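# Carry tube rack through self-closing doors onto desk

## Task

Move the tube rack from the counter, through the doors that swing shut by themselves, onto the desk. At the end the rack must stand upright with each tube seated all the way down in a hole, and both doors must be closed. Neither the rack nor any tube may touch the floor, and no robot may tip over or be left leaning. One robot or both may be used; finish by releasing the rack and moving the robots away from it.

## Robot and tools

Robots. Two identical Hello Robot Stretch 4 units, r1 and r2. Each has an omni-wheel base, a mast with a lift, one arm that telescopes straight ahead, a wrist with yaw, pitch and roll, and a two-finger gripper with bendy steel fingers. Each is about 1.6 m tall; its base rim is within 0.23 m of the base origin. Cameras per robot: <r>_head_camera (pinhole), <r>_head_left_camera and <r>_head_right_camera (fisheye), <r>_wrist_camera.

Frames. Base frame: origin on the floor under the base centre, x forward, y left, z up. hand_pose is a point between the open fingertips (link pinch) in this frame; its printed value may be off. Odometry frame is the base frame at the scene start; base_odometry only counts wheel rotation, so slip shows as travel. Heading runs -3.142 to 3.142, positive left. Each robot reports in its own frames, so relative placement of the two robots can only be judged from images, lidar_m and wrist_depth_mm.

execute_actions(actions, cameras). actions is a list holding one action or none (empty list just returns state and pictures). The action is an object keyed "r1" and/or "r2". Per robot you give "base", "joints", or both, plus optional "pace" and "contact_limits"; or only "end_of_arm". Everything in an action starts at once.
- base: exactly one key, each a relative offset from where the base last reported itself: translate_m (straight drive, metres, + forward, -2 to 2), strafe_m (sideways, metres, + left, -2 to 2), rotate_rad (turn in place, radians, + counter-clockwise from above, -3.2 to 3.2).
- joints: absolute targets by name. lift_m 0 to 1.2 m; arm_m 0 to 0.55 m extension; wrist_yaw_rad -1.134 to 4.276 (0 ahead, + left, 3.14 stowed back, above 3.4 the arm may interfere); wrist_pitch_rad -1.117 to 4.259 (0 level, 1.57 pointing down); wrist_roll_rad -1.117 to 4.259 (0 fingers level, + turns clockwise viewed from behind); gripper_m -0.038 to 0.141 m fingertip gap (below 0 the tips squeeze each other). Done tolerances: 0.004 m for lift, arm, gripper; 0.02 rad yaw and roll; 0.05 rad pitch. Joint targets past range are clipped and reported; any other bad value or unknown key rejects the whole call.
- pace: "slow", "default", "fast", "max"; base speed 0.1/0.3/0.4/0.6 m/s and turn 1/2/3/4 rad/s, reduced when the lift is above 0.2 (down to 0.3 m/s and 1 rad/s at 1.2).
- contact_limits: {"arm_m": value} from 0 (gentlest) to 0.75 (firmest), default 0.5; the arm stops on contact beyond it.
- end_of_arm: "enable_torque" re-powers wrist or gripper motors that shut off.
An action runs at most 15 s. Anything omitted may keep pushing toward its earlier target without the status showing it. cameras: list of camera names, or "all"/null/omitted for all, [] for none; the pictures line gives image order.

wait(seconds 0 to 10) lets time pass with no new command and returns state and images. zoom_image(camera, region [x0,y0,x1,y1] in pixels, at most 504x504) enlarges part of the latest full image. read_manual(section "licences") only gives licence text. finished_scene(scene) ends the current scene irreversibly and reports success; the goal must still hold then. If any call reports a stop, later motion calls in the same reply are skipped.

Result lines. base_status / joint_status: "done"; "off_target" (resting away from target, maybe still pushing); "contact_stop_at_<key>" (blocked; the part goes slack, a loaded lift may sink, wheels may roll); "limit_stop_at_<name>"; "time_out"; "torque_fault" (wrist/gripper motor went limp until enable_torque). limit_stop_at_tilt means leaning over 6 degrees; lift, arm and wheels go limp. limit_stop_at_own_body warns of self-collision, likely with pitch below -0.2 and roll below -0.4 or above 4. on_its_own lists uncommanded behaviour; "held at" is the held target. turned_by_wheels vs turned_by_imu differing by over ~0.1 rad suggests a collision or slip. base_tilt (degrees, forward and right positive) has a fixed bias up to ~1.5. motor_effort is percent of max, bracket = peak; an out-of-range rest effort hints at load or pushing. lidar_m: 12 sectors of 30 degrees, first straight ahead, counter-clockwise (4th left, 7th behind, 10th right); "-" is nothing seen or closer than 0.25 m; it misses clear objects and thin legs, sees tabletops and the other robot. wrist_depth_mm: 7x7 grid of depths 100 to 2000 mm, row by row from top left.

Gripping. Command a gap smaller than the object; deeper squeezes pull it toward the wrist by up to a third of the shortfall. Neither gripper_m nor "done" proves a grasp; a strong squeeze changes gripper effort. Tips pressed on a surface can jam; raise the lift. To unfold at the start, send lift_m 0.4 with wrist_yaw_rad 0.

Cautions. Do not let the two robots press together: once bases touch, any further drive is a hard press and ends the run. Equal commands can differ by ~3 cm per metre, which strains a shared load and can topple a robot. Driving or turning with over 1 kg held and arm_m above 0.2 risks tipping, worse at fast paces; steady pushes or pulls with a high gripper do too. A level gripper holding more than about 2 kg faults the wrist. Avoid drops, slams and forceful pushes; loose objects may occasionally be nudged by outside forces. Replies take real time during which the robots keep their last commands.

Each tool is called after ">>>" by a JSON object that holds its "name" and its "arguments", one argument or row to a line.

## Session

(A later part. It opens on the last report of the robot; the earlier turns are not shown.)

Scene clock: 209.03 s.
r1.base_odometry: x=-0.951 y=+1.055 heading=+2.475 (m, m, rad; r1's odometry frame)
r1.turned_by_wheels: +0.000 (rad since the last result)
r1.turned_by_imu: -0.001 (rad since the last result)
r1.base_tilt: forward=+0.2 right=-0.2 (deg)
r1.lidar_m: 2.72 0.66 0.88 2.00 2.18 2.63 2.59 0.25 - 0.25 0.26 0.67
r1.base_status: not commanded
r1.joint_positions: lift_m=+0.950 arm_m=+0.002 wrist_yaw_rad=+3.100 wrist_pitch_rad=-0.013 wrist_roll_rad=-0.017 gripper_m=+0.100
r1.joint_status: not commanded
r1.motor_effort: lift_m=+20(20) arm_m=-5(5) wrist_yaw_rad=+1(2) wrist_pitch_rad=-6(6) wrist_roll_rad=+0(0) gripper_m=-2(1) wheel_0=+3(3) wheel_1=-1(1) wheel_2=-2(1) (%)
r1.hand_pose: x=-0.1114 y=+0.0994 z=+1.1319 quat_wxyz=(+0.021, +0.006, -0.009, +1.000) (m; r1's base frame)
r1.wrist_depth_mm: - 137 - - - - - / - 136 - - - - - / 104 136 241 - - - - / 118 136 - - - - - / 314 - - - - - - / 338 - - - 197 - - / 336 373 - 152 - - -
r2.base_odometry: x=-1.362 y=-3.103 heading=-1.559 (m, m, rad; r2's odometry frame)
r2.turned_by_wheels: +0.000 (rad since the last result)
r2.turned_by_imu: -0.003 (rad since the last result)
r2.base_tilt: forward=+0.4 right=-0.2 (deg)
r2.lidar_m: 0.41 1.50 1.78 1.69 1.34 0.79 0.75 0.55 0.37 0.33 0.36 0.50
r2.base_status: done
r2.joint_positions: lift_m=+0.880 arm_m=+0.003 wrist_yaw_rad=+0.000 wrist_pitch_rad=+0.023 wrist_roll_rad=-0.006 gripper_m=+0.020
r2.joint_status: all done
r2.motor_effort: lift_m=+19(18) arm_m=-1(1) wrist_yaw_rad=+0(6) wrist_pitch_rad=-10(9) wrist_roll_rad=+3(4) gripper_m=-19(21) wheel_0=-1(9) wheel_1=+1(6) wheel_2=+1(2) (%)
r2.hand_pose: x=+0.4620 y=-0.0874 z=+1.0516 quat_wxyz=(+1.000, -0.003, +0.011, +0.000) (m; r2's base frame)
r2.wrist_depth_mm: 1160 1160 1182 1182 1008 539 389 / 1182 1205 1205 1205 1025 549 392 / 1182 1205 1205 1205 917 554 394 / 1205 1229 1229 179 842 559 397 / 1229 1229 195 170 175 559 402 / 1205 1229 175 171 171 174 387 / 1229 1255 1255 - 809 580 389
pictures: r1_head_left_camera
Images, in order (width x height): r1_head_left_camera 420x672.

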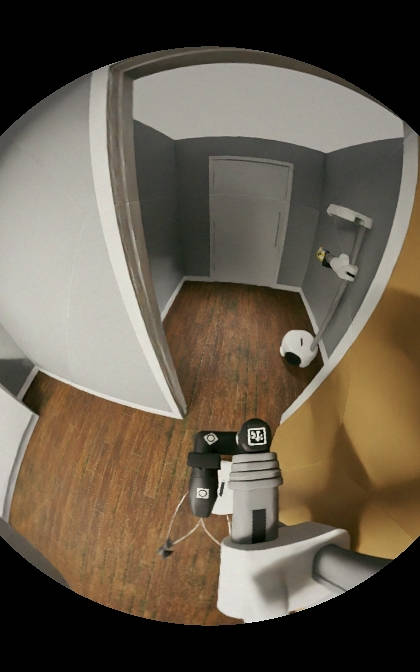

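>>> {"name": "execute_actions", "arguments": {
  "actions": [
    {"r1":{"base":{"translate_m":1.95}}}
  ],
  "cameras": []
}}

>>> {"name": "execute_actions", "arguments": {
  "actions": [
    {"r1":{"base":{"strafe_m":-0.4},"joints":{"wrist_yaw_rad":0}}}
  ],
  "cameras": ["r1_wrist_camera","r1_head_left_camera"]
}}

Scene clock: 217.90 s.
r1.base_odometry: x=-2.484 y=+2.260 heading=+2.476 (m, m, rad; r1's odometry frame)
r1.turned_by_wheels: +0.000 (rad since the last result)
r1.turned_by_imu: -0.009 (rad since the last result)
r1.base_tilt: forward=+0.2 right=-0.3 (deg)
r1.lidar_m: 0.93 1.00 0.77 0.77 0.83 1.26 1.30 0.92 0.82 0.95 1.20 0.94
r1.base_status: done
r1.joint_positions: lift_m=+0.950 arm_m=+0.002 wrist_yaw_rad=+3.100 wrist_pitch_rad=-0.013 wrist_roll_rad=-0.017 gripper_m=+0.100
r1.joint_status: not commanded
r1.motor_effort: lift_m=+20(20) arm_m=-5(5) wrist_yaw_rad=-2(2) wrist_pitch_rad=-5(5) wrist_roll_rad=+0(0) gripper_m=-2(4) wheel_0=+1(5) wheel_1=+1(6) wheel_2=+1(11) (%)
r1.hand_pose: x=-0.1114 y=+0.0993 z=+1.1319 quat_wxyz=(+0.021, +0.006, -0.009, +1.000) (m; r1's base frame)
r1.wrist_depth_mm: - 136 1537 1499 1397 1366 1078 / - 136 1499 1537 1397 1366 1098 / 104 136 241 1537 1397 1430 1118 / 118 136 1464 1499 1397 1366 1098 / 1464 1499 1537 1499 1397 1366 1118 / 1464 1464 1464 1537 197 1308 1138 / 1464 1430 1499 151 1366 1366 1118
r2.base_odometry: x=-1.362 y=-3.103 heading=-1.559 (m, m, rad; r2's odometry frame)
r2.turned_by_wheels: +0.000 (rad since the last result)
r2.turned_by_imu: -0.004 (rad since the last result)
r2.base_tilt: forward=+0.3 right=-0.1 (deg)
r2.lidar_m: 0.42 1.49 0.82 1.69 1.24 0.77 0.74 0.55 0.37 0.35 0.37 0.50
r2.base_status: not commanded
r2.joint_positions: lift_m=+0.880 arm_m=+0.003 wrist_yaw_rad=+0.000 wrist_pitch_rad=+0.023 wrist_roll_rad=-0.006 gripper_m=+0.020
r2.joint_status: not commanded
r2.motor_effort: lift_m=+18(19) arm_m=-1(1) wrist_yaw_rad=+2(0) wrist_pitch_rad=-9(10) wrist_roll_rad=+4(3) gripper_m=-24(24) wheel_0=-1(1) wheel_1=+1(1) wheel_2=+1(2) (%)
r2.hand_pose: x=+0.4620 y=-0.0874 z=+1.0516 quat_wxyz=(+1.000, -0.003, +0.011, +0.000) (m; r2's base frame)
r2.wrist_depth_mm: 1182 1182 1182 1205 991 539 389 / 1205 1182 1182 1205 1008 544 392 / 1205 1205 1205 1205 831 554 394 / 1205 1229 1205 178 842 559 397 / 1229 1229 195 170 176 564 402 / 1229 1229 175 171 172 174 387 / 1229 1255 1255 - 809 580 389
pictures: none
No camera images: the call's "cameras" was empty. Leave "cameras" out to get every camera's image.

Scene clock: 220.57 s.
r1.base_odometry: x=-2.237 y=+2.575 heading=+2.475 (m, m, rad; r1's odometry frame)
r1.turned_by_wheels: +0.000 (rad since the last result)
r1.turned_by_imu: -0.003 (rad since the last result)
r1.base_tilt: forward=+0.2 right=-0.3 (deg)
r1.lidar_m: 0.89 0.95 1.19 1.16 1.27 1.42 1.36 0.57 0.57 0.59 0.97 0.88
r1.base_status: done
r1.joint_positions: lift_m=+0.950 arm_m=+0.002 wrist_yaw_rad=+0.000 wrist_pitch_rad=-0.013 wrist_roll_rad=-0.017 gripper_m=+0.100
r1.joint_status: all done
r1.motor_effort: lift_m=+20(20) arm_m=-5(5) wrist_yaw_rad=+0(5) wrist_pitch_rad=-5(5) wrist_roll_rad=+0(0) gripper_m=-2(6) wheel_0=-2(5) wheel_1=-1(9) wheel_2=+0(1) (%)
r1.hand_pose: x=+0.4617 y=-0.0873 z=+1.1319 quat_wxyz=(+1.000, -0.009, -0.006, +0.000) (m; r1's base frame)
r1.wrist_depth_mm: 707 699 683 668 654 654 634 / 707 699 683 676 654 647 621 / 715 699 676 676 654 640 621 / 715 715 683 661 654 654 621 / 723 699 676 661 654 647 621 / 715 691 668 676 198 647 621 / 707 699 683 151 647 627 615
r2.base_odometry: x=-1.362 y=-3.103 heading=-1.559 (m, m, rad; r2's odometry frame)
r2.turned_by_wheels: +0.000 (rad since the last result)
r2.turned_by_imu: -0.001 (rad since the last result)
r2.base_tilt: forward=+0.4 right=-0.2 (deg)
r2.lidar_m: 0.40 0.54 0.54 1.69 1.24 0.79 0.75 0.54 0.37 0.33 0.36 0.49
r2.base_status: not commanded
r2.joint_positions: lift_m=+0.880 arm_m=+0.003 wrist_yaw_rad=+0.000 wrist_pitch_rad=+0.023 wrist_roll_rad=-0.006 gripper_m=+0.020
r2.joint_status: not commanded
r2.motor_effort: lift_m=+19(19) arm_m=-1(1) wrist_yaw_rad=+1(0) wrist_pitch_rad=-9(9) wrist_roll_rad=+4(3) gripper_m=-22(22) wheel_0=+0(1) wheel_1=+1(1) wheel_2=+1(1) (%)
r2.hand_pose: x=+0.4620 y=-0.0874 z=+1.0516 quat_wxyz=(+1.000, -0.003, +0.011, +0.000) (m; r2's base frame)
r2.wrist_depth_mm: 1182 1182 1205 1205 991 539 387 / 1182 1205 1205 1229 1008 544 392 / 1182 1205 1229 1229 842 554 394 / 1205 1205 1205 178 842 559 399 / 1205 1229 195 170 176 559 402 / 1229 1229 174 171 172 174 387 / 1229 1255 1255 - 809 585 389
pictures: r1_head_left_camera, r1_wrist_camera
Images, in order (width x height): r1_head_left_camera 420x672, r1_wrist_camera 616x392.

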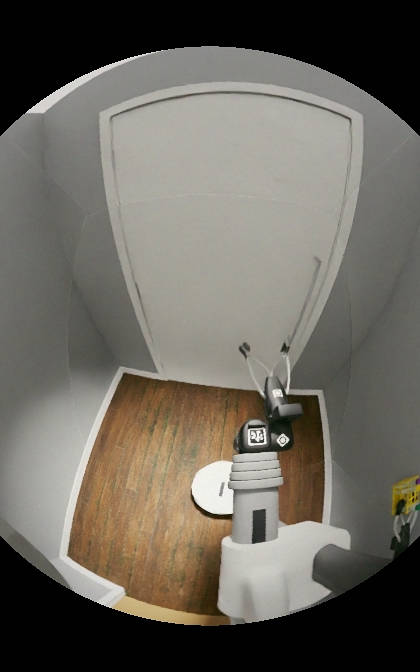

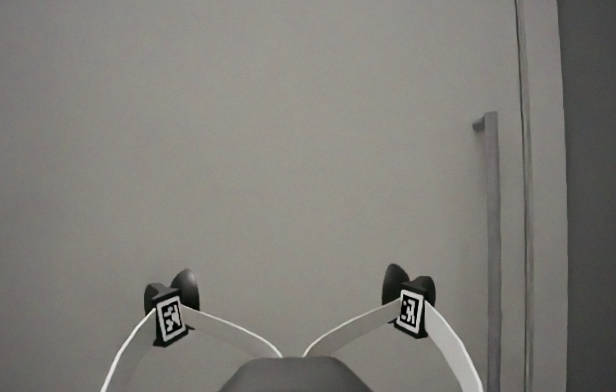

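>>> {"name": "execute_actions", "arguments": {
  "actions": [
    {"r2":{"base":{"translate_m":-0.4}}}
  ],
  "cameras": []
}}

>>> {"name": "execute_actions", "arguments": {
  "actions": [
    {"r2":{"base":{"strafe_m":1.3}},"r1":{"base":{"strafe_m":-0.3},"joints":{"lift_m":0.85}}}
  ],
  "cameras": []
}}

>>> {"name": "execute_actions", "arguments": {
  "actions": [
    {"r1":{"joints":{"arm_m":0.4}}}
  ],
  "cameras": ["r1_wrist_camera"]
}}

Scene clock: 225.40 s.
r1.base_odometry: x=-2.237 y=+2.575 heading=+2.475 (m, m, rad; r1's odometry frame)
r1.turned_by_wheels: +0.000 (rad since the last result)
r1.turned_by_imu: -0.002 (rad since the last result)
r1.base_tilt: forward=+0.3 right=-0.3 (deg)
r1.lidar_m: 0.87 0.96 1.20 1.16 1.25 1.40 0.92 0.75 0.71 0.88 0.99 0.87
r1.base_status: not commanded
r1.joint_positions: lift_m=+0.950 arm_m=+0.002 wrist_yaw_rad=+0.000 wrist_pitch_rad=-0.013 wrist_roll_rad=-0.017 gripper_m=+0.100
r1.joint_status: not commanded
r1.motor_effort: lift_m=+20(20) arm_m=-5(5) wrist_yaw_rad=-2(3) wrist_pitch_rad=-6(6) wrist_roll_rad=+0(0) gripper_m=+1(2) wheel_0=-2(2) wheel_1=-1(1) wheel_2=+0(0) (%)
r1.hand_pose: x=+0.4617 y=-0.0873 z=+1.1319 quat_wxyz=(+1.000, -0.009, -0.006, +0.000) (m; r1's base frame)
r1.wrist_depth_mm: 723 699 691 676 654 640 627 / 715 691 691 668 661 640 621 / 707 707 683 676 661 640 621 / 715 699 683 661 661 640 621 / 699 691 683 668 661 640 615 / 699 699 676 668 198 640 627 / 715 691 691 151 654 640 621
r2.base_odometry: x=-1.367 y=-2.703 heading=-1.559 (m, m, rad; r2's odometry frame)
r2.turned_by_wheels: +0.000 (rad since the last result)
r2.turned_by_imu: +0.000 (rad since the last result)
r2.base_tilt: forward=+0.2 right=-0.2 (deg)
r2.lidar_m: 0.41 0.86 1.76 1.61 0.63 0.37 0.35 0.36 0.39 0.36 0.38 0.53
r2.base_status: done
r2.joint_positions: lift_m=+0.880 arm_m=+0.003 wrist_yaw_rad=+0.000 wrist_pitch_rad=+0.023 wrist_roll_rad=-0.006 gripper_m=+0.020
r2.joint_status: not commanded
r2.motor_effort: lift_m=+19(19) arm_m=-1(1) wrist_yaw_rad=+1(1) wrist_pitch_rad=-9(9) wrist_roll_rad=+3(4) gripper_m=-20(24) wheel_0=+0(7) wheel_1=+1(5) wheel_2=-1(8) (%)
r2.hand_pose: x=+0.4620 y=-0.0874 z=+1.0516 quat_wxyz=(+1.000, -0.003, +0.011, +0.000) (m; r2's base frame)
r2.wrist_depth_mm: 1576 1537 1618 1576 1042 569 399 / 1576 1576 1576 1618 1060 574 402 / 676 1576 1618 1576 878 580 404 / 866 1618 1618 177 809 585 407 / 1576 1618 195 170 176 597 413 / 1618 1618 175 171 172 174 407 / 683 1661 1661 - 854 609 410
pictures: none
No camera images: the call's "cameras" was empty. Leave "cameras" out to get every camera's image.

Scene clock: 231.07 s.
r1.base_odometry: x=-2.052 y=+2.811 heading=+2.475 (m, m, rad; r1's odometry frame)
r1.turned_by_wheels: +0.000 (rad since the last result)
r1.turned_by_imu: -0.003 (rad since the last result)
r1.base_tilt: forward=+0.3 right=-0.2 (deg)
r1.lidar_m: 0.79 0.92 1.38 1.46 1.05 1.44 1.33 0.77 0.60 0.59 0.65 0.86
r1.base_status: done
r1.joint_positions: lift_m=+0.850 arm_m=+0.002 wrist_yaw_rad=+0.000 wrist_pitch_rad=-0.013 wrist_roll_rad=-0.017 gripper_m=+0.100
r1.joint_status: all done
r1.motor_effort: lift_m=+17(19) arm_m=-5(5) wrist_yaw_rad=-2(1) wrist_pitch_rad=-6(6) wrist_roll_rad=+0(0) gripper_m=+1(2) wheel_0=-2(8) wheel_1=-1(9) wheel_2=+0(1) (%)
r1.hand_pose: x=+0.4617 y=-0.0874 z=+1.0322 quat_wxyz=(+1.000, -0.009, -0.006, +0.000) (m; r1's base frame)
r1.wrist_depth_mm: 676 661 654 640 615 609 603 / 668 661 654 640 621 615 603 / 676 661 654 634 621 609 597 / 676 661 647 640 621 603 603 / 676 654 640 640 615 609 591 / 683 668 634 627 197 609 591 / 676 654 640 152 621 603 597
r2.base_odometry: x=-0.067 y=-2.687 heading=-1.559 (m, m, rad; r2's odometry frame)
r2.turned_by_wheels: +0.000 (rad since the last result)
r2.turned_by_imu: +0.004 (rad since the last result)
r2.base_tilt: forward=+0.1 right=+0.0 (deg)
r2.lidar_m: 0.40 0.56 0.40 0.36 0.38 0.40 0.37 0.39 0.63 1.42 1.22 1.26
r2.base_status: done
r2.joint_positions: lift_m=+0.880 arm_m=+0.003 wrist_yaw_rad=+0.000 wrist_pitch_rad=+0.023 wrist_roll_rad=-0.006 gripper_m=+0.020
r2.joint_status: not commanded
r2.motor_effort: lift_m=+19(18) arm_m=-1(1) wrist_yaw_rad=+1(0) wrist_pitch_rad=-9(9) wrist_roll_rad=+3(4) gripper_m=-23(24) wheel_0=+0(9) wheel_1=-2(8) wheel_2=-1(1) (%)
r2.hand_pose: x=+0.4621 y=-0.0874 z=+1.0516 quat_wxyz=(+1.000, -0.003, +0.011, +0.000) (m; r2's base frame)
r2.wrist_depth_mm: 723 1118 1537 1537 1537 1576 1576 / 715 1098 1537 1576 1576 1576 1576 / 707 1078 1576 1576 1576 1576 1576 / 707 1060 1576 178 1618 1618 1618 / 691 1042 195 170 176 1618 1618 / 691 842 174 171 171 174 1618 / 691 1025 1576 - 1618 1618 1661
pictures: none
No camera images: the call's "cameras" was empty. Leave "cameras" out to get every camera's image.

Scene clock: 233.63 s.
r1.base_odometry: x=-2.051 y=+2.810 heading=+2.475 (m, m, rad; r1's odometry frame)
r1.turned_by_wheels: +0.000 (rad since the last result)
r1.turned_by_imu: +0.009 (rad since the last result)
r1.base_tilt: forward=+0.1 right=-0.3 (deg)
r1.lidar_m: 0.80 0.92 1.43 1.46 1.04 1.46 1.32 0.75 0.61 0.58 0.64 0.86
r1.base_status: not commanded
r1.joint_positions: lift_m=+0.850 arm_m=+0.397 wrist_yaw_rad=-0.020 wrist_pitch_rad=-0.014 wrist_roll_rad=-0.017 gripper_m=+0.100
r1.joint_status: all done
r1.on_its_own: wrist_yaw_rad is at rest, and its effort (+54) is outside its rest range (-13 to +13)
r1.motor_effort: lift_m=+17(17) arm_m=+15(17) wrist_yaw_rad=+54(57) wrist_pitch_rad=-4(6) wrist_roll_rad=+0(0) gripper_m=-4(1) wheel_0=+4(8) wheel_1=+1(4) wheel_2=-13(13) (%)
r1.hand_pose: x=+0.8549 y=-0.0931 z=+1.0324 quat_wxyz=(+1.000, -0.009, -0.007, -0.010) (m; r1's base frame)
r1.wrist_depth_mm: 255 251 248 240 240 221 231 / 255 252 248 241 239 221 230 / 255 251 245 180 240 220 220 / 255 251 246 179 240 221 219 / 255 251 247 240 238 221 219 / 254 251 244 240 238 220 220 / 255 250 246 172 238 220 219
r2.base_odometry: x=-0.067 y=-2.687 heading=-1.559 (m, m, rad; r2's odometry frame)
r2.turned_by_wheels: +0.000 (rad since the last result)
r2.turned_by_imu: -0.001 (rad since the last result)
r2.base_tilt: forward=+0.2 right=-0.1 (deg)
r2.lidar_m: 0.40 0.57 0.39 0.37 0.39 0.40 0.39 0.40 0.64 1.39 1.20 1.23
r2.base_status: not commanded
r2.joint_positions: lift_m=+0.880 arm_m=+0.003 wrist_yaw_rad=+0.000 wrist_pitch_rad=+0.023 wrist_roll_rad=-0.006 gripper_m=+0.020
r2.joint_status: not commanded
r2.motor_effort: lift_m=+18(19) arm_m=-1(1) wrist_yaw_rad=+0(0) wrist_pitch_rad=-9(9) wrist_roll_rad=+5(3) gripper_m=-25(24) wheel_0=+0(0) wheel_1=-2(2) wheel_2=-1(1) (%)
r2.hand_pose: x=+0.4621 y=-0.0874 z=+1.0516 quat_wxyz=(+1.000, -0.003, +0.011, +0.000) (m; r2's base frame)
r2.wrist_depth_mm: 732 1118 1537 1537 1576 1576 1576 / 715 1078 1576 1537 1576 1576 1576 / 707 1078 1537 1537 1576 1576 1576 / 707 1078 1576 178 1576 1576 1576 / 691 1060 195 170 176 1618 1618 / 699 854 174 171 172 174 1661 / 691 1042 1576 - 1618 1618 1618
pictures: r1_wrist_camera
Images, in order (width x height): r1_wrist_camera 616x392.

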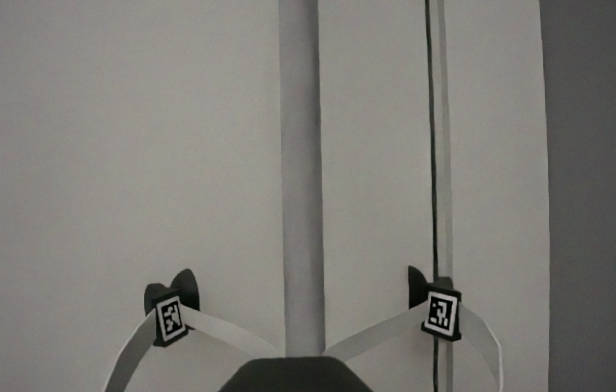

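>>> {"name": "execute_actions", "arguments": {
  "actions": [
    {"r1":{"joints":{"gripper_m":-0.03,"arm_m":0.38}}}
  ],
  "cameras": []
}}

>>> {"name": "execute_actions", "arguments": {
  "actions": [
    {"r1":{"joints":{"arm_m":0.01},"base":{"strafe_m":0.1},"pace":"slow"}}
  ],
  "cameras": []
}}

>>> {"name": "execute_actions", "arguments": {
  "actions": [
    {"r1":{"base":{"translate_m":-0.3},"joints":{"arm_m":0.1},"pace":"slow"}}
  ],
  "cameras": []
}}

>>> {"name": "execute_actions", "arguments": {
  "actions": [
    {"r1":{"base":{"strafe_m":0.35},"joints":{"arm_m":0.01},"pace":"slow"}}
  ],
  "cameras": ["r1_head_left_camera"]
}}

Scene clock: 237.00 s.
r1.base_odometry: x=-2.052 y=+2.811 heading=+2.474 (m, m, rad; r1's odometry frame)
r1.turned_by_wheels: +0.000 (rad since the last result)
r1.turned_by_imu: -0.002 (rad since the last result)
r1.base_tilt: forward=+0.2 right=-0.2 (deg)
r1.lidar_m: 0.79 0.94 1.39 1.45 1.03 1.44 1.33 0.77 0.59 0.59 0.65 0.84
r1.base_status: not commanded
r1.joint_positions: lift_m=+0.850 arm_m=+0.381 wrist_yaw_rad=-0.004 wrist_pitch_rad=-0.014 wrist_roll_rad=-0.017 gripper_m=-0.029
r1.joint_status: all done
r1.motor_effort: lift_m=+17(17) arm_m=-5(15) wrist_yaw_rad=+11(54) wrist_pitch_rad=-3(3) wrist_roll_rad=+0(0) gripper_m=-20(13) wheel_0=-7(7) wheel_1=-4(4) wheel_2=-3(13) (%)
r1.hand_pose: x=+0.8399 y=-0.0886 z=+1.0323 quat_wxyz=(+1.000, -0.009, -0.007, -0.002) (m; r1's base frame)
r1.wrist_depth_mm: 263 256 252 183 241 231 241 / 263 258 251 183 240 232 240 / 263 257 251 243 240 234 240 / 263 256 251 243 239 233 240 / 262 256 250 243 240 233 239 / 262 256 206 180 236 232 240 / 262 254 249 175 239 231 240
r2.base_odometry: x=-0.067 y=-2.687 heading=-1.559 (m, m, rad; r2's odometry frame)
r2.turned_by_wheels: +0.000 (rad since the last result)
r2.turned_by_imu: -0.001 (rad since the last result)
r2.base_tilt: forward=+0.2 right=-0.2 (deg)
r2.lidar_m: 0.40 0.57 0.39 0.38 0.39 0.39 0.38 0.39 0.64 1.40 1.21 1.25
r2.base_status: not commanded
r2.joint_positions: lift_m=+0.880 arm_m=+0.003 wrist_yaw_rad=+0.000 wrist_pitch_rad=+0.023 wrist_roll_rad=-0.006 gripper_m=+0.020
r2.joint_status: not commanded
r2.motor_effort: lift_m=+18(18) arm_m=-1(1) wrist_yaw_rad=+0(1) wrist_pitch_rad=-9(9) wrist_roll_rad=+4(3) gripper_m=-23(24) wheel_0=+0(0) wheel_1=-2(2) wheel_2=-1(1) (%)
r2.hand_pose: x=+0.4621 y=-0.0874 z=+1.0516 quat_wxyz=(+1.000, -0.003, +0.011, +0.000) (m; r2's base frame)
r2.wrist_depth_mm: 723 1118 1537 1537 1576 1537 1576 / 723 1098 1537 1537 1537 1537 1576 / 715 1078 1576 1537 1576 1618 1576 / 699 1060 1576 178 1576 1618 1618 / 699 1060 195 170 176 1618 1618 / 691 854 174 171 171 174 1618 / 691 1025 1576 - 1661 1618 1661
pictures: none
No camera images: the call's "cameras" was empty. Leave "cameras" out to get every camera's image.

Scene clock: 241.97 s.
torque_fault: r1.wrist_yaw_rad switched itself off since the last result.
r1.base_odometry: x=-2.114 y=+2.732 heading=+2.474 (m, m, rad; r1's odometry frame)
r1.turned_by_wheels: +0.000 (rad since the last result)
r1.turned_by_imu: -0.044 (rad since the last result)
r1.base_tilt: forward=+0.2 right=-0.3 (deg)
r1.lidar_m: 0.42 0.62 1.33 1.36 0.93 1.22 1.34 0.93 0.70 0.68 0.73 0.50
r1.base_status: done
r1.joint_positions: lift_m=+0.850 arm_m=+0.011 wrist_yaw_rad=+0.216 wrist_pitch_rad=-0.013 wrist_roll_rad=-0.017 gripper_m=-0.029
r1.joint_status: all done
r1.on_its_own: wrist_yaw_rad is off since a torque_fault, until you send "end_of_arm": "enable_torque" (your +0.000 is given up)
r1.motor_effort: lift_m=+17(17) arm_m=-7(12) wrist_yaw_rad=-2(100) wrist_pitch_rad=-5(9) wrist_roll_rad=-2(1) gripper_m=-22(23) wheel_0=+0(34) wheel_1=-1(11) wheel_2=+3(21) (%)
r1.hand_pose: x=+0.4825 y=-0.0236 z=+1.0322 quat_wxyz=(+0.994, -0.008, -0.007, +0.108) (m; r1's base frame)
r1.wrist_depth_mm: 559 404 307 232 211 199 535 / 559 402 307 233 211 194 530 / 574 404 307 232 211 193 535 / 580 407 307 232 212 195 539 / 580 404 309 232 212 194 535 / 569 404 183 180 203 195 535 / 580 255 303 176 212 186 530
r2.base_odometry: x=-0.067 y=-2.687 heading=-1.559 (m, m, rad; r2's odometry frame)
r2.turned_by_wheels: +0.000 (rad since the last result)
r2.turned_by_imu: -0.002 (rad since the last result)
r2.base_tilt: forward=+0.2 right=-0.2 (deg)
r2.lidar_m: 0.40 0.56 0.40 0.37 0.39 0.39 0.37 0.38 0.65 1.37 1.15 1.13
r2.base_status: not commanded
r2.joint_positions: lift_m=+0.880 arm_m=+0.003 wrist_yaw_rad=+0.000 wrist_pitch_rad=+0.023 wrist_roll_rad=-0.006 gripper_m=+0.020
r2.joint_status: not commanded
r2.motor_effort: lift_m=+19(19) arm_m=-1(1) wrist_yaw_rad=+1(0) wrist_pitch_rad=-9(9) wrist_roll_rad=+3(3) gripper_m=-23(23) wheel_0=+0(0) wheel_1=-2(2) wheel_2=-1(1) (%)
r2.hand_pose: x=+0.4621 y=-0.0874 z=+1.0516 quat_wxyz=(+1.000, -0.003, +0.011, +0.000) (m; r2's base frame)
r2.wrist_depth_mm: 732 1118 1537 1537 1397 1281 1205 / 715 1098 1537 1537 1430 1308 1205 / 707 1078 1576 1499 1430 1308 1255 / 707 1060 1576 177 1430 1336 1255 / 699 1042 195 170 176 1336 1255 / 699 854 175 171 172 174 1255 / 691 1042 1576 - 1430 1366 1281
pictures: none
No camera images: the call's "cameras" was empty. Leave "cameras" out to get every camera's image.

Scene clock: 246.43 s.
r1.base_odometry: x=-1.879 y=+2.547 heading=+2.476 (m, m, rad; r1's odometry frame)
r1.turned_by_wheels: +0.001 (rad since the last result)
r1.turned_by_imu: +0.063 (rad since the last result)
r1.base_tilt: forward=+0.2 right=-0.3 (deg)
r1.lidar_m: 0.46 0.54 1.39 0.86 0.97 1.15 1.05 0.85 0.69 0.66 0.73 1.14
r1.base_status: done
r1.joint_positions: lift_m=+0.850 arm_m=+0.102 wrist_yaw_rad=+0.860 wrist_pitch_rad=-0.013 wrist_roll_rad=-0.018 gripper_m=-0.029
r1.joint_status: all done
r1.on_its_own: wrist_yaw_rad is off since a torque_fault, until you send "end_of_arm": "enable_torque" (your +0.000 is given up)
r1.motor_effort: lift_m=+17(17) arm_m=-9(11) wrist_yaw_rad=+0(1) wrist_pitch_rad=-4(11) wrist_roll_rad=+3(4) gripper_m=-28(44) wheel_0=+4(17) wheel_1=-6(16) wheel_2=+16(28) (%)
r1.hand_pose: x=+0.5270 y=+0.1615 z=+1.0321 quat_wxyz=(+0.909, -0.006, -0.010, +0.417) (m; r1's base frame)
r1.wrist_depth_mm: 1138 1255 1430 1205 343 106 - / 1160 1281 1430 1229 359 106 - / 1118 1255 1499 1205 375 108 - / 1118 1281 1499 1229 389 110 - / 1118 1308 1430 1255 399 110 - / 1138 1281 1336 184 182 111 - / 1118 1205 1397 178 418 110 -
r2.base_odometry: x=-0.067 y=-2.687 heading=-1.559 (m, m, rad; r2's odometry frame)
r2.turned_by_wheels: +0.000 (rad since the last result)
r2.turned_by_imu: -0.002 (rad since the last result)
r2.base_tilt: forward=+0.2 right=-0.2 (deg)
r2.lidar_m: 0.39 0.56 0.38 0.37 0.39 0.40 0.39 0.39 0.64 1.41 0.98 1.28
r2.base_status: not commanded
r2.joint_positions: lift_m=+0.880 arm_m=+0.003 wrist_yaw_rad=+0.000 wrist_pitch_rad=+0.023 wrist_roll_rad=-0.006 gripper_m=+0.020
r2.joint_status: not commanded
r2.motor_effort: lift_m=+19(19) arm_m=-1(1) wrist_yaw_rad=+0(1) wrist_pitch_rad=-9(8) wrist_roll_rad=+3(4) gripper_m=-19(19) wheel_0=+0(0) wheel_1=-2(2) wheel_2=-1(1) (%)
r2.hand_pose: x=+0.4621 y=-0.0874 z=+1.0516 quat_wxyz=(+1.000, -0.003, +0.011, +0.000) (m; r2's base frame)
r2.wrist_depth_mm: 715 1118 1576 1537 1281 1118 976 / 715 1098 1537 1576 1281 1118 976 / 715 1078 1576 1430 1255 1138 991 / 707 1060 1576 178 1281 1138 991 / 707 1042 195 170 176 1160 1008 / 691 854 174 171 171 174 1008 / 691 1025 1576 - 1281 1182 1008
pictures: none
No camera images: the call's "cameras" was empty. Leave "cameras" out to get every camera's image.

Scene clock: 251.37 s.
r1.base_odometry: x=-2.095 y=+2.272 heading=+2.475 (m, m, rad; r1's odometry frame)
r1.turned_by_wheels: +0.000 (rad since the last result)
r1.turned_by_imu: -0.018 (rad since the last result)
r1.base_tilt: forward=+0.2 right=-0.3 (deg)
r1.lidar_m: 0.56 1.23 1.05 0.50 0.53 0.75 1.10 1.11 1.03 1.01 1.10 0.44
r1.base_status: done
r1.joint_positions: lift_m=+0.850 arm_m=+0.061 wrist_yaw_rad=-0.216 wrist_pitch_rad=-0.013 wrist_roll_rad=-0.017 gripper_m=-0.029
r1.joint_status: arm_m contact_stop (moved -0.040 of -0.092)
r1.on_its_own: arm_m is slack since a contact_stop (your +0.010 is given up); wrist_yaw_rad is off since a torque_fault, until you send "end_of_arm": "enable_torque" (your +0.000 is given up)
r1.motor_effort: lift_m=+18(17) arm_m=+0(20) wrist_yaw_rad=-2(1) wrist_pitch_rad=-5(9) wrist_roll_rad=+0(4) gripper_m=-19(33) wheel_0=-4(12) wheel_1=+1(11) wheel_2=+0(22) (%)
r1.hand_pose: x=+0.4953 y=-0.1472 z=+1.0322 quat_wxyz=(+0.994, -0.009, -0.006, -0.108) (m; r1's base frame)
r1.wrist_depth_mm: 609 427 319 235 213 191 1025 / 603 421 317 236 213 188 1008 / 627 424 319 177 215 188 1008 / 627 421 319 177 214 188 1008 / 634 424 319 236 215 188 1025 / 615 430 186 182 200 187 991 / 621 259 310 170 214 179 1008
r2.base_odometry: x=-0.067 y=-2.687 heading=-1.559 (m, m, rad; r2's odometry frame)
r2.turned_by_wheels: +0.000 (rad since the last result)
r2.turned_by_imu: -0.002 (rad since the last result)
r2.base_tilt: forward=+0.2 right=+0.0 (deg)
r2.lidar_m: 0.40 0.55 0.41 0.37 0.38 0.40 0.38 0.38 0.63 1.39 0.68 0.68
r2.base_status: not commanded
r2.joint_positions: lift_m=+0.880 arm_m=+0.003 wrist_yaw_rad=+0.000 wrist_pitch_rad=+0.023 wrist_roll_rad=-0.006 gripper_m=+0.020
r2.joint_status: not commanded
r2.motor_effort: lift_m=+18(19) arm_m=-1(1) wrist_yaw_rad=-1(0) wrist_pitch_rad=-9(8) wrist_roll_rad=+4(4) gripper_m=-23(20) wheel_0=+0(0) wheel_1=-2(2) wheel_2=-1(1) (%)
r2.hand_pose: x=+0.4621 y=-0.0874 z=+1.0516 quat_wxyz=(+1.000, -0.003, +0.011, +0.000) (m; r2's base frame)
r2.wrist_depth_mm: 723 1098 1537 1537 1255 1042 904 / 715 1098 1537 1537 1281 1060 904 / 707 1078 1537 1430 1229 1078 917 / 699 1060 1576 178 1229 1078 917 / 699 1060 195 170 176 1078 917 / 691 854 174 171 172 174 931 / 691 1025 1618 - 1229 1098 931
pictures: r1_head_left_camera
Images, in order (width x height): r1_head_left_camera 420x672.

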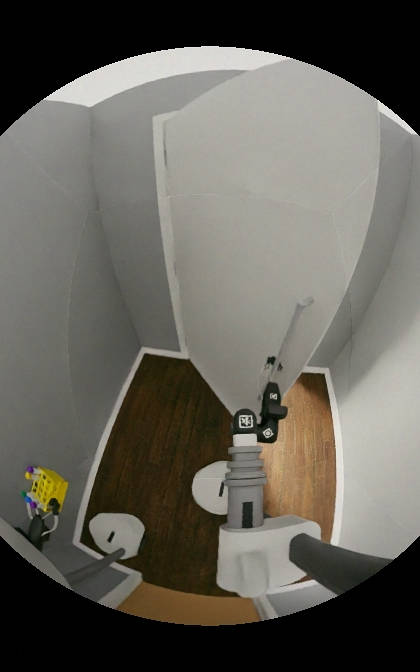

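>>> {"name": "execute_actions", "arguments": {
  "actions": [
    {"r2":{"joints":{"wrist_yaw_rad":-1.1},"base":{"translate_m":-0.1}}}
  ],
  "cameras": []
}}

>>> {"name": "execute_actions", "arguments": {
  "actions": [
    {"r2":{"base":{"strafe_m":-1.15}}}
  ],
  "cameras": []
}}

>>> {"name": "execute_actions", "arguments": {
  "actions": [
    {"r2":{"joints":{"wrist_yaw_rad":0}},"r1":{"base":{"translate_m":-0.15},"pace":"slow"}}
  ],
  "cameras": []
}}

>>> {"name": "execute_actions", "arguments": {
  "actions": [
    {"r1":{"base":{"strafe_m":0.3},"pace":"slow"},"r2":{"base":{"translate_m":0.7}}}
  ],
  "cameras": ["r2_head_left_camera"]
}}

Scene clock: 254.47 s.
r1.base_odometry: x=-2.095 y=+2.272 heading=+2.475 (m, m, rad; r1's odometry frame)
r1.turned_by_wheels: +0.000 (rad since the last result)
r1.turned_by_imu: -0.001 (rad since the last result)
r1.base_tilt: forward=+0.2 right=-0.3 (deg)
r1.lidar_m: 0.55 1.23 1.06 1.02 0.60 0.54 1.09 1.09 1.03 1.03 1.10 0.45
r1.base_status: not commanded
r1.joint_positions: lift_m=+0.850 arm_m=+0.061 wrist_yaw_rad=-0.237 wrist_pitch_rad=-0.013 wrist_roll_rad=-0.017 gripper_m=-0.029
r1.joint_status: not commanded
r1.on_its_own: arm_m is slack since a contact_stop (your +0.010 is given up); wrist_yaw_rad is off since a torque_fault, until you send "end_of_arm": "enable_torque" (your +0.000 is given up)
r1.motor_effort: lift_m=+18(18) arm_m=+0(0) wrist_yaw_rad=-4(1) wrist_pitch_rad=-4(5) wrist_roll_rad=+0(1) gripper_m=-20(17) wheel_0=-3(3) wheel_1=+1(1) wheel_2=+1(2) (%)
r1.hand_pose: x=+0.4921 y=-0.1528 z=+1.0322 quat_wxyz=(+0.993, -0.009, -0.006, -0.118) (m; r1's base frame)
r1.wrist_depth_mm: 569 415 317 239 218 199 1042 / 574 413 319 240 218 195 1060 / 580 413 315 239 217 196 1042 / 574 415 317 240 218 197 1025 / 580 413 315 241 219 196 1025 / 585 413 186 182 206 197 1025 / 580 258 309 176 219 188 1042
r2.base_odometry: x=-0.068 y=-2.587 heading=-1.559 (m, m, rad; r2's odometry frame)
r2.turned_by_wheels: +0.000 (rad since the last result)
r2.turned_by_imu: -0.001 (rad since the last result)
r2.base_tilt: forward=+0.3 right=-0.3 (deg)
r2.lidar_m: 1.64 0.55 0.40 0.36 0.39 0.29 0.28 0.31 0.50 1.11 0.30 0.75
r2.base_status: done
r2.joint_positions: lift_m=+0.880 arm_m=+0.003 wrist_yaw_rad=-1.100 wrist_pitch_rad=+0.023 wrist_roll_rad=-0.006 gripper_m=+0.020
r2.joint_status: all done
r2.motor_effort: lift_m=+19(19) arm_m=-1(1) wrist_yaw_rad=-3(8) wrist_pitch_rad=-8(8) wrist_roll_rad=+4(4) gripper_m=-23(20) wheel_0=+2(7) wheel_1=-1(6) wheel_2=-2(7) (%)
r2.hand_pose: x=+0.2266 y=-0.2967 z=+1.0516 quat_wxyz=(+0.853, +0.003, +0.011, -0.523) (m; r2's base frame)
r2.wrist_depth_mm: 1078 - 1808 1708 1537 1397 1281 / 1078 - 1863 1708 1537 1430 1308 / 1060 - 699 1661 1537 1397 1281 / 1060 820 691 178 1537 1430 1308 / 1078 - 195 170 176 1464 1308 / 1098 1118 174 171 171 174 1336 / 1118 1983 1983 - 1576 1464 1336
pictures: none
No camera images: the call's "cameras" was empty. Leave "cameras" out to get every camera's image.

Scene clock: 259.63 s.
r1.base_odometry: x=-2.095 y=+2.272 heading=+2.475 (m, m, rad; r1's odometry frame)
r1.turned_by_wheels: +0.000 (rad since the last result)
r1.turned_by_imu: -0.002 (rad since the last result)
r1.base_tilt: forward=+0.2 right=-0.3 (deg)
r1.lidar_m: 0.58 1.21 1.07 1.04 1.13 1.11 0.84 0.70 0.87 1.01 1.12 0.45
r1.base_status: not commanded
r1.joint_positions: lift_m=+0.850 arm_m=+0.061 wrist_yaw_rad=-0.237 wrist_pitch_rad=-0.013 wrist_roll_rad=-0.017 gripper_m=-0.029
r1.joint_status: not commanded
r1.on_its_own: arm_m is slack since a contact_stop (your +0.010 is given up); wrist_yaw_rad is off since a torque_fault, until you send "end_of_arm": "enable_torque" (your +0.000 is given up)
r1.motor_effort: lift_m=+18(18) arm_m=+0(0) wrist_yaw_rad=-1(1) wrist_pitch_rad=-4(5) wrist_roll_rad=+0(0) gripper_m=-21(17) wheel_0=-3(3) wheel_1=+1(1) wheel_2=+1(2) (%)
r1.hand_pose: x=+0.4921 y=-0.1528 z=+1.0322 quat_wxyz=(+0.993, -0.009, -0.006, -0.118) (m; r1's base frame)
r1.wrist_depth_mm: 580 415 317 238 218 199 1042 / 580 410 319 239 218 196 1042 / 585 415 319 239 219 197 1025 / 585 413 315 240 218 196 1008 / 585 410 319 239 218 196 1042 / 574 415 187 182 205 196 1025 / 585 258 309 176 217 188 1025
r2.base_odometry: x=-1.218 y=-2.601 heading=-1.559 (m, m, rad; r2's odometry frame)
r2.turned_by_wheels: +0.000 (rad since the last result)
r2.turned_by_imu: -0.005 (rad since the last result)
r2.base_tilt: forward=+0.3 right=+0.0 (deg)
r2.lidar_m: 1.24 0.67 0.78 1.19 0.50 0.35 0.25 0.25 0.35 0.51 0.30 0.74
r2.base_status: done
r2.joint_positions: lift_m=+0.880 arm_m=+0.003 wrist_yaw_rad=-1.100 wrist_pitch_rad=+0.023 wrist_roll_rad=-0.006 gripper_m=+0.020
r2.joint_status: not commanded
r2.motor_effort: lift_m=+19(18) arm_m=-1(1) wrist_yaw_rad=+0(1) wrist_pitch_rad=-9(9) wrist_roll_rad=+4(3) gripper_m=-25(19) wheel_0=-2(7) wheel_1=+2(8) wheel_2=+0(2) (%)
r2.hand_pose: x=+0.2266 y=-0.2967 z=+1.0516 quat_wxyz=(+0.853, +0.003, +0.011, -0.523) (m; r2's base frame)
r2.wrist_depth_mm: 707 609 539 477 430 389 359 / 732 621 544 480 430 394 364 / 732 634 549 462 427 399 368 / 759 640 559 179 427 402 370 / 768 647 195 170 175 402 373 / 778 627 175 171 171 174 373 / 788 654 591 - 439 413 375
pictures: none
No camera images: the call's "cameras" was empty. Leave "cameras" out to get every camera's image.

Scene clock: 262.40 s.
r1.base_odometry: x=-1.977 y=+2.179 heading=+2.475 (m, m, rad; r1's odometry frame)
r1.turned_by_wheels: +0.000 (rad since the last result)
r1.turned_by_imu: +0.000 (rad since the last result)
r1.base_tilt: forward=+0.3 right=-0.3 (deg)
r1.lidar_m: 0.46 1.38 1.07 1.05 1.13 0.98 0.94 0.55 0.51 1.01 1.09 1.42
r1.base_status: done
r1.joint_positions: lift_m=+0.850 arm_m=+0.083 wrist_yaw_rad=+0.421 wrist_pitch_rad=-0.013 wrist_roll_rad=-0.017 gripper_m=-0.029
r1.joint_status: not commanded
r1.on_its_own: arm_m is slack since a contact_stop (your +0.010 is given up); wrist_yaw_rad is off since a torque_fault, until you send "end_of_arm": "enable_torque" (your +0.000 is given up)
r1.motor_effort: lift_m=+18(17) arm_m=+0(0) wrist_yaw_rad=+0(1) wrist_pitch_rad=-5(5) wrist_roll_rad=+0(1) gripper_m=-26(22) wheel_0=-3(7) wheel_1=-4(1) wheel_2=+7(10) (%)
r1.hand_pose: x=+0.5527 y=+0.0382 z=+1.0321 quat_wxyz=(+0.978, -0.007, -0.008, +0.209) (m; r1's base frame)
r1.wrist_depth_mm: 1025 1229 1366 404 206 114 - / 1008 1229 1336 413 209 114 - / 991 1205 1308 430 212 113 - / 1008 1205 1366 439 215 113 - / 991 1255 1336 184 217 113 - / 1008 1160 186 184 176 113 113 / 976 1098 1308 177 220 113 -
r2.base_odometry: x=-1.218 y=-2.601 heading=-1.559 (m, m, rad; r2's odometry frame)
r2.turned_by_wheels: +0.000 (rad since the last result)
r2.turned_by_imu: -0.001 (rad since the last result)
r2.base_tilt: forward=+0.2 right=-0.1 (deg)
r2.lidar_m: 0.40 0.53 0.58 1.19 0.50 0.35 0.25 0.26 0.34 0.50 0.53 0.72
r2.base_status: not commanded
r2.joint_positions: lift_m=+0.880 arm_m=+0.003 wrist_yaw_rad=+0.000 wrist_pitch_rad=+0.023 wrist_roll_rad=-0.006 gripper_m=+0.020
r2.joint_status: all done
r2.motor_effort: lift_m=+19(19) arm_m=-1(1) wrist_yaw_rad=+0(8) wrist_pitch_rad=-9(9) wrist_roll_rad=+4(3) gripper_m=-21(23) wheel_0=-1(2) wheel_1=+2(2) wheel_2=+0(1) (%)
r2.hand_pose: x=+0.4620 y=-0.0875 z=+1.0516 quat_wxyz=(+1.000, -0.003, +0.011, +0.000) (m; r2's base frame)
r2.wrist_depth_mm: 1661 - - 1661 1576 866 615 / 1661 - - 1708 1618 878 615 / 1661 - - 1661 1336 891 621 / 866 - - 179 1397 904 621 / 878 - 195 170 175 904 634 / 1708 - 174 171 171 174 621 / 1708 - - - 1336 931 627
pictures: none
No camera images: the call's "cameras" was empty. Leave "cameras" out to get every camera's image.

Scene clock: 266.53 s.
r1.base_odometry: x=-2.163 y=+1.944 heading=+2.475 (m, m, rad; r1's odometry frame)
r1.turned_by_wheels: +0.000 (rad since the last result)
r1.turned_by_imu: -0.003 (rad since the last result)
r1.base_tilt: forward=+0.2 right=-0.3 (deg)
r1.lidar_m: 0.62 0.98 0.78 0.75 0.84 0.83 0.92 1.01 1.33 0.57 0.71 0.46
r1.base_status: done
r1.joint_positions: lift_m=+0.850 arm_m=+0.083 wrist_yaw_rad=-0.223 wrist_pitch_rad=-0.013 wrist_roll_rad=-0.017 gripper_m=-0.029
r1.joint_status: not commanded
r1.on_its_own: arm_m is slack since a contact_stop (your +0.010 is given up); wrist_yaw_rad is off since a torque_fault, until you send "end_of_arm": "enable_torque" (your +0.000 is given up)
r1.motor_effort: lift_m=+18(18) arm_m=+0(0) wrist_yaw_rad=-1(1) wrist_pitch_rad=-6(5) wrist_roll_rad=+0(0) gripper_m=-19(26) wheel_0=-6(10) wheel_1=+1(2) wheel_2=-1(7) (%)
r1.hand_pose: x=+0.5157 y=-0.1491 z=+1.0321 quat_wxyz=(+0.994, -0.009, -0.006, -0.111) (m; r1's base frame)
r1.wrist_depth_mm: 1025 1042 484 252 213 165 1205 / 991 1008 480 254 213 166 170 / 1008 1025 484 256 214 167 168 / 1025 1025 492 183 216 167 167 / 1008 1025 492 256 216 167 167 / 1008 1008 186 183 191 167 167 / 1008 917 459 176 216 156 676
r2.base_odometry: x=-1.210 y=-3.301 heading=-1.559 (m, m, rad; r2's odometry frame)
r2.turned_by_wheels: +0.000 (rad since the last result)
r2.turned_by_imu: -0.006 (rad since the last result)
r2.base_tilt: forward=+0.3 right=-0.2 (deg)
r2.lidar_m: 0.40 1.20 0.66 0.57 0.61 1.09 0.95 0.75 0.51 0.50 0.51 0.71
r2.base_status: done
r2.joint_positions: lift_m=+0.880 arm_m=+0.003 wrist_yaw_rad=+0.000 wrist_pitch_rad=+0.023 wrist_roll_rad=-0.006 gripper_m=+0.020
r2.joint_status: not commanded
r2.motor_effort: lift_m=+18(18) arm_m=-1(1) wrist_yaw_rad=+1(1) wrist_pitch_rad=-9(8) wrist_roll_rad=+4(3) gripper_m=-23(21) wheel_0=-1(2) wheel_1=+1(5) wheel_2=+0(9) (%)
r2.hand_pose: x=+0.4620 y=-0.0874 z=+1.0516 quat_wxyz=(+1.000, -0.003, +0.011, +0.000) (m; r2's base frame)
r2.wrist_depth_mm: - - - 991 1008 820 574 / - - - 1008 1025 820 574 / - - - 991 1025 842 585 / - - - 177 1025 854 585 / - - 195 170 176 866 591 / - - 175 171 172 174 585 / - - - - 1060 891 591
pictures: r2_head_left_camera
Images, in order (width x height): r2_head_left_camera 420x672.

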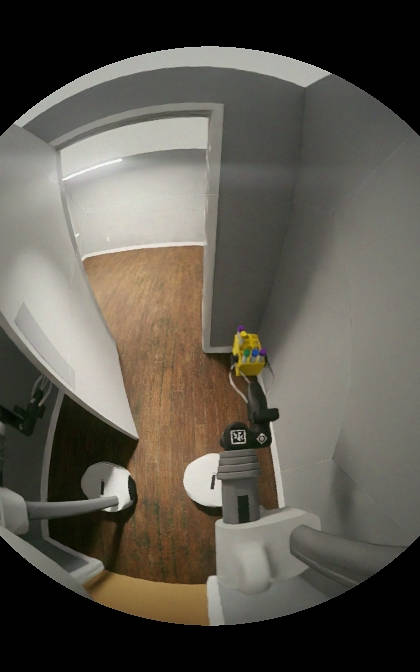

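>>> {"name": "execute_actions", "arguments": {
  "actions": [
    {"r2":{"base":{"translate_m":0.35}}}
  ],
  "cameras": []
}}

>>> {"name": "execute_actions", "arguments": {
  "actions": [
    {"r2":{"base":{"strafe_m":0.38},"pace":"slow"}}
  ],
  "cameras": []
}}

>>> {"name": "execute_actions", "arguments": {
  "actions": [
    {"r2":{"base":{"translate_m":1.7}}}
  ],
  "cameras": ["r2_head_left_camera"]
}}

Scene clock: 270.80 s.
r1.base_odometry: x=-2.163 y=+1.944 heading=+2.475 (m, m, rad; r1's odometry frame)
r1.turned_by_wheels: +0.000 (rad since the last result)
r1.turned_by_imu: -0.001 (rad since the last result)
r1.base_tilt: forward=+0.2 right=-0.2 (deg)
r1.lidar_m: 0.59 0.98 0.77 0.76 0.83 0.81 0.91 1.00 1.31 0.77 0.71 0.46
r1.base_status: not commanded
r1.joint_positions: lift_m=+0.850 arm_m=+0.083 wrist_yaw_rad=-0.223 wrist_pitch_rad=-0.013 wrist_roll_rad=-0.017 gripper_m=-0.029
r1.joint_status: not commanded
r1.on_its_own: arm_m is slack since a contact_stop (your +0.010 is given up); wrist_yaw_rad is off since a torque_fault, until you send "end_of_arm": "enable_torque" (your +0.000 is given up)
r1.motor_effort: lift_m=+18(18) arm_m=+0(0) wrist_yaw_rad=+0(1) wrist_pitch_rad=-5(5) wrist_roll_rad=+0(0) gripper_m=-19(19) wheel_0=-6(6) wheel_1=+1(1) wheel_2=+0(0) (%)
r1.hand_pose: x=+0.5157 y=-0.1491 z=+1.0321 quat_wxyz=(+0.994, -0.009, -0.006, -0.111) (m; r1's base frame)
r1.wrist_depth_mm: 1025 1042 480 254 213 165 1205 / 1025 1042 484 254 213 166 169 / 991 991 480 256 214 167 168 / 1008 1042 488 183 215 167 167 / 991 1008 496 255 216 168 167 / 1008 1025 186 184 192 167 167 / 991 946 455 177 216 157 676
r2.base_odometry: x=-1.206 y=-3.651 heading=-1.559 (m, m, rad; r2's odometry frame)
r2.turned_by_wheels: +0.000 (rad since the last result)
r2.turned_by_imu: -0.004 (rad since the last result)
r2.base_tilt: forward=+0.3 right=-0.1 (deg)
r2.lidar_m: 0.39 3.68 0.72 0.58 0.70 0.91 1.30 0.72 0.52 0.47 0.50 0.66
r2.base_status: done
r2.joint_positions: lift_m=+0.880 arm_m=+0.003 wrist_yaw_rad=+0.000 wrist_pitch_rad=+0.023 wrist_roll_rad=-0.006 gripper_m=+0.020
r2.joint_status: not commanded
r2.motor_effort: lift_m=+18(18) arm_m=-1(1) wrist_yaw_rad=+0(1) wrist_pitch_rad=-10(8) wrist_roll_rad=+4(3) gripper_m=-23(23) wheel_0=-1(6) wheel_1=-1(5) wheel_2=+1(9) (%)
r2.hand_pose: x=+0.4620 y=-0.0874 z=+1.0516 quat_wxyz=(+1.000, -0.003, +0.011, +0.000) (m; r2's base frame)
r2.wrist_depth_mm: - - - 661 661 668 564 / - - - 661 668 668 559 / - - - 668 668 683 569 / - - - 178 683 683 569 / - - 195 170 176 683 574 / - - 174 171 172 174 569 / - - - - 699 699 574
pictures: none
No camera images: the call's "cameras" was empty. Leave "cameras" out to get every camera's image.

Scene clock: 275.73 s.
r1.base_odometry: x=-2.163 y=+1.944 heading=+2.475 (m, m, rad; r1's odometry frame)
r1.turned_by_wheels: +0.000 (rad since the last result)
r1.turned_by_imu: -0.002 (rad since the last result)
r1.base_tilt: forward=+0.2 right=-0.3 (deg)
r1.lidar_m: 0.64 0.94 0.77 0.76 0.83 0.83 0.91 1.00 1.32 1.31 0.41 0.44
r1.base_status: not commanded
r1.joint_positions: lift_m=+0.850 arm_m=+0.083 wrist_yaw_rad=-0.223 wrist_pitch_rad=-0.013 wrist_roll_rad=-0.017 gripper_m=-0.029
r1.joint_status: not commanded
r1.on_its_own: arm_m is slack since a contact_stop (your +0.010 is given up); wrist_yaw_rad is off since a torque_fault, until you send "end_of_arm": "enable_torque" (your +0.000 is given up)
r1.motor_effort: lift_m=+17(18) arm_m=+0(0) wrist_yaw_rad=-4(1) wrist_pitch_rad=-5(6) wrist_roll_rad=+0(0) gripper_m=-19(17) wheel_0=-6(6) wheel_1=+1(1) wheel_2=+0(0) (%)
r1.hand_pose: x=+0.5157 y=-0.1491 z=+1.0321 quat_wxyz=(+0.994, -0.009, -0.006, -0.111) (m; r1's base frame)
r1.wrist_depth_mm: 1025 1008 484 253 212 165 1182 / 1008 1025 484 254 213 166 169 / 1008 1025 484 254 215 167 165 / 1008 1025 488 183 216 167 164 / 1025 1042 488 256 216 167 166 / 1025 1025 186 182 192 167 167 / 1008 904 455 176 216 156 676
r2.base_odometry: x=-0.826 y=-3.646 heading=-1.559 (m, m, rad; r2's odometry frame)
r2.turned_by_wheels: +0.000 (rad since the last result)
r2.turned_by_imu: +0.000 (rad since the last result)
r2.base_tilt: forward=+0.2 right=-0.1 (deg)
r2.lidar_m: 0.40 0.60 0.25 0.25 0.29 0.42 1.32 1.29 0.91 0.86 0.88 0.93
r2.base_status: done
r2.joint_positions: lift_m=+0.880 arm_m=+0.003 wrist_yaw_rad=+0.000 wrist_pitch_rad=+0.023 wrist_roll_rad=-0.006 gripper_m=+0.020
r2.joint_status: not commanded
r2.motor_effort: lift_m=+18(19) arm_m=-1(1) wrist_yaw_rad=+1(0) wrist_pitch_rad=-9(9) wrist_roll_rad=+4(3) gripper_m=-22(21) wheel_0=-2(5) wheel_1=+1(6) wheel_2=+0(1) (%)
r2.hand_pose: x=+0.4620 y=-0.0874 z=+1.0516 quat_wxyz=(+1.000, -0.003, +0.011, +0.000) (m; r2's base frame)
r2.wrist_depth_mm: - - - - - 654 654 / - - - - - 661 661 / - - - - 732 668 676 / - - - 178 768 668 676 / - - 195 170 176 676 683 / - - 175 171 172 174 691 / - - - - 723 691 699
pictures: none
No camera images: the call's "cameras" was empty. Leave "cameras" out to get every camera's image.

Scene clock: 282.90 s.
r1.base_odometry: x=-2.163 y=+1.944 heading=+2.475 (m, m, rad; r1's odometry frame)
r1.turned_by_wheels: +0.000 (rad since the last result)
r1.turned_by_imu: -0.002 (rad since the last result)
r1.base_tilt: forward=+0.2 right=-0.3 (deg)
r1.lidar_m: 0.62 0.98 0.78 0.76 0.83 0.84 0.91 1.01 1.30 1.30 1.43 0.47
r1.base_status: not commanded
r1.joint_positions: lift_m=+0.850 arm_m=+0.083 wrist_yaw_rad=-0.223 wrist_pitch_rad=-0.013 wrist_roll_rad=-0.017 gripper_m=-0.029
r1.joint_status: not commanded
r1.on_its_own: arm_m is slack since a contact_stop (your +0.010 is given up); wrist_yaw_rad is off since a torque_fault, until you send "end_of_arm": "enable_torque" (your +0.000 is given up)
r1.motor_effort: lift_m=+18(18) arm_m=+0(0) wrist_yaw_rad=+1(1) wrist_pitch_rad=-4(5) wrist_roll_rad=+0(0) gripper_m=-18(19) wheel_0=-6(6) wheel_1=+1(1) wheel_2=+0(0) (%)
r1.hand_pose: x=+0.5157 y=-0.1491 z=+1.0321 quat_wxyz=(+0.994, -0.009, -0.006, -0.111) (m; r1's base frame)
r1.wrist_depth_mm: 1025 1042 484 253 213 165 1229 / 1025 1008 484 254 214 166 170 / 1025 1025 484 255 214 167 168 / 1025 1025 488 182 215 167 167 / 991 1060 496 257 216 167 167 / 991 1025 186 183 193 167 166 / 1008 904 455 176 215 156 676
r2.base_odometry: x=-0.806 y=-5.346 heading=-1.559 (m, m, rad; r2's odometry frame)
r2.turned_by_wheels: +0.000 (rad since the last result)
r2.turned_by_imu: -0.013 (rad since the last result)
r2.base_tilt: forward=+0.1 right=-0.2 (deg)
r2.lidar_m: 0.40 2.50 2.22 2.13 0.98 0.98 1.45 0.72 0.92 1.83 1.88 2.50
r2.base_status: done
r2.joint_positions: lift_m=+0.880 arm_m=+0.003 wrist_yaw_rad=+0.000 wrist_pitch_rad=+0.023 wrist_roll_rad=-0.006 gripper_m=+0.020
r2.joint_status: not commanded
r2.motor_effort: lift_m=+19(18) arm_m=-1(1) wrist_yaw_rad=-1(0) wrist_pitch_rad=-9(9) wrist_roll_rad=+3(3) gripper_m=-22(23) wheel_0=+0(7) wheel_1=+1(6) wheel_2=+0(9) (%)
r2.hand_pose: x=+0.4621 y=-0.0874 z=+1.0516 quat_wxyz=(+1.000, -0.003, +0.011, +0.000) (m; r2's base frame)
r2.wrist_depth_mm: - - - - - - - / - - - - - - - / - - - - - - - / - - - 178 - - - / - - 195 170 176 - - / - - 175 171 171 174 - / - - - - - - -
pictures: r2_head_left_camera
Images, in order (width x height): r2_head_left_camera 420x672.

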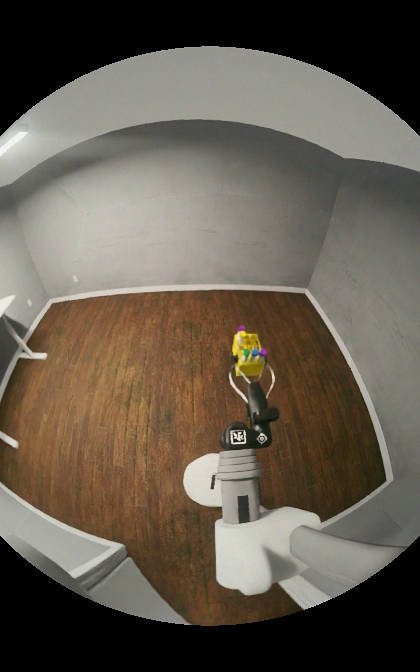

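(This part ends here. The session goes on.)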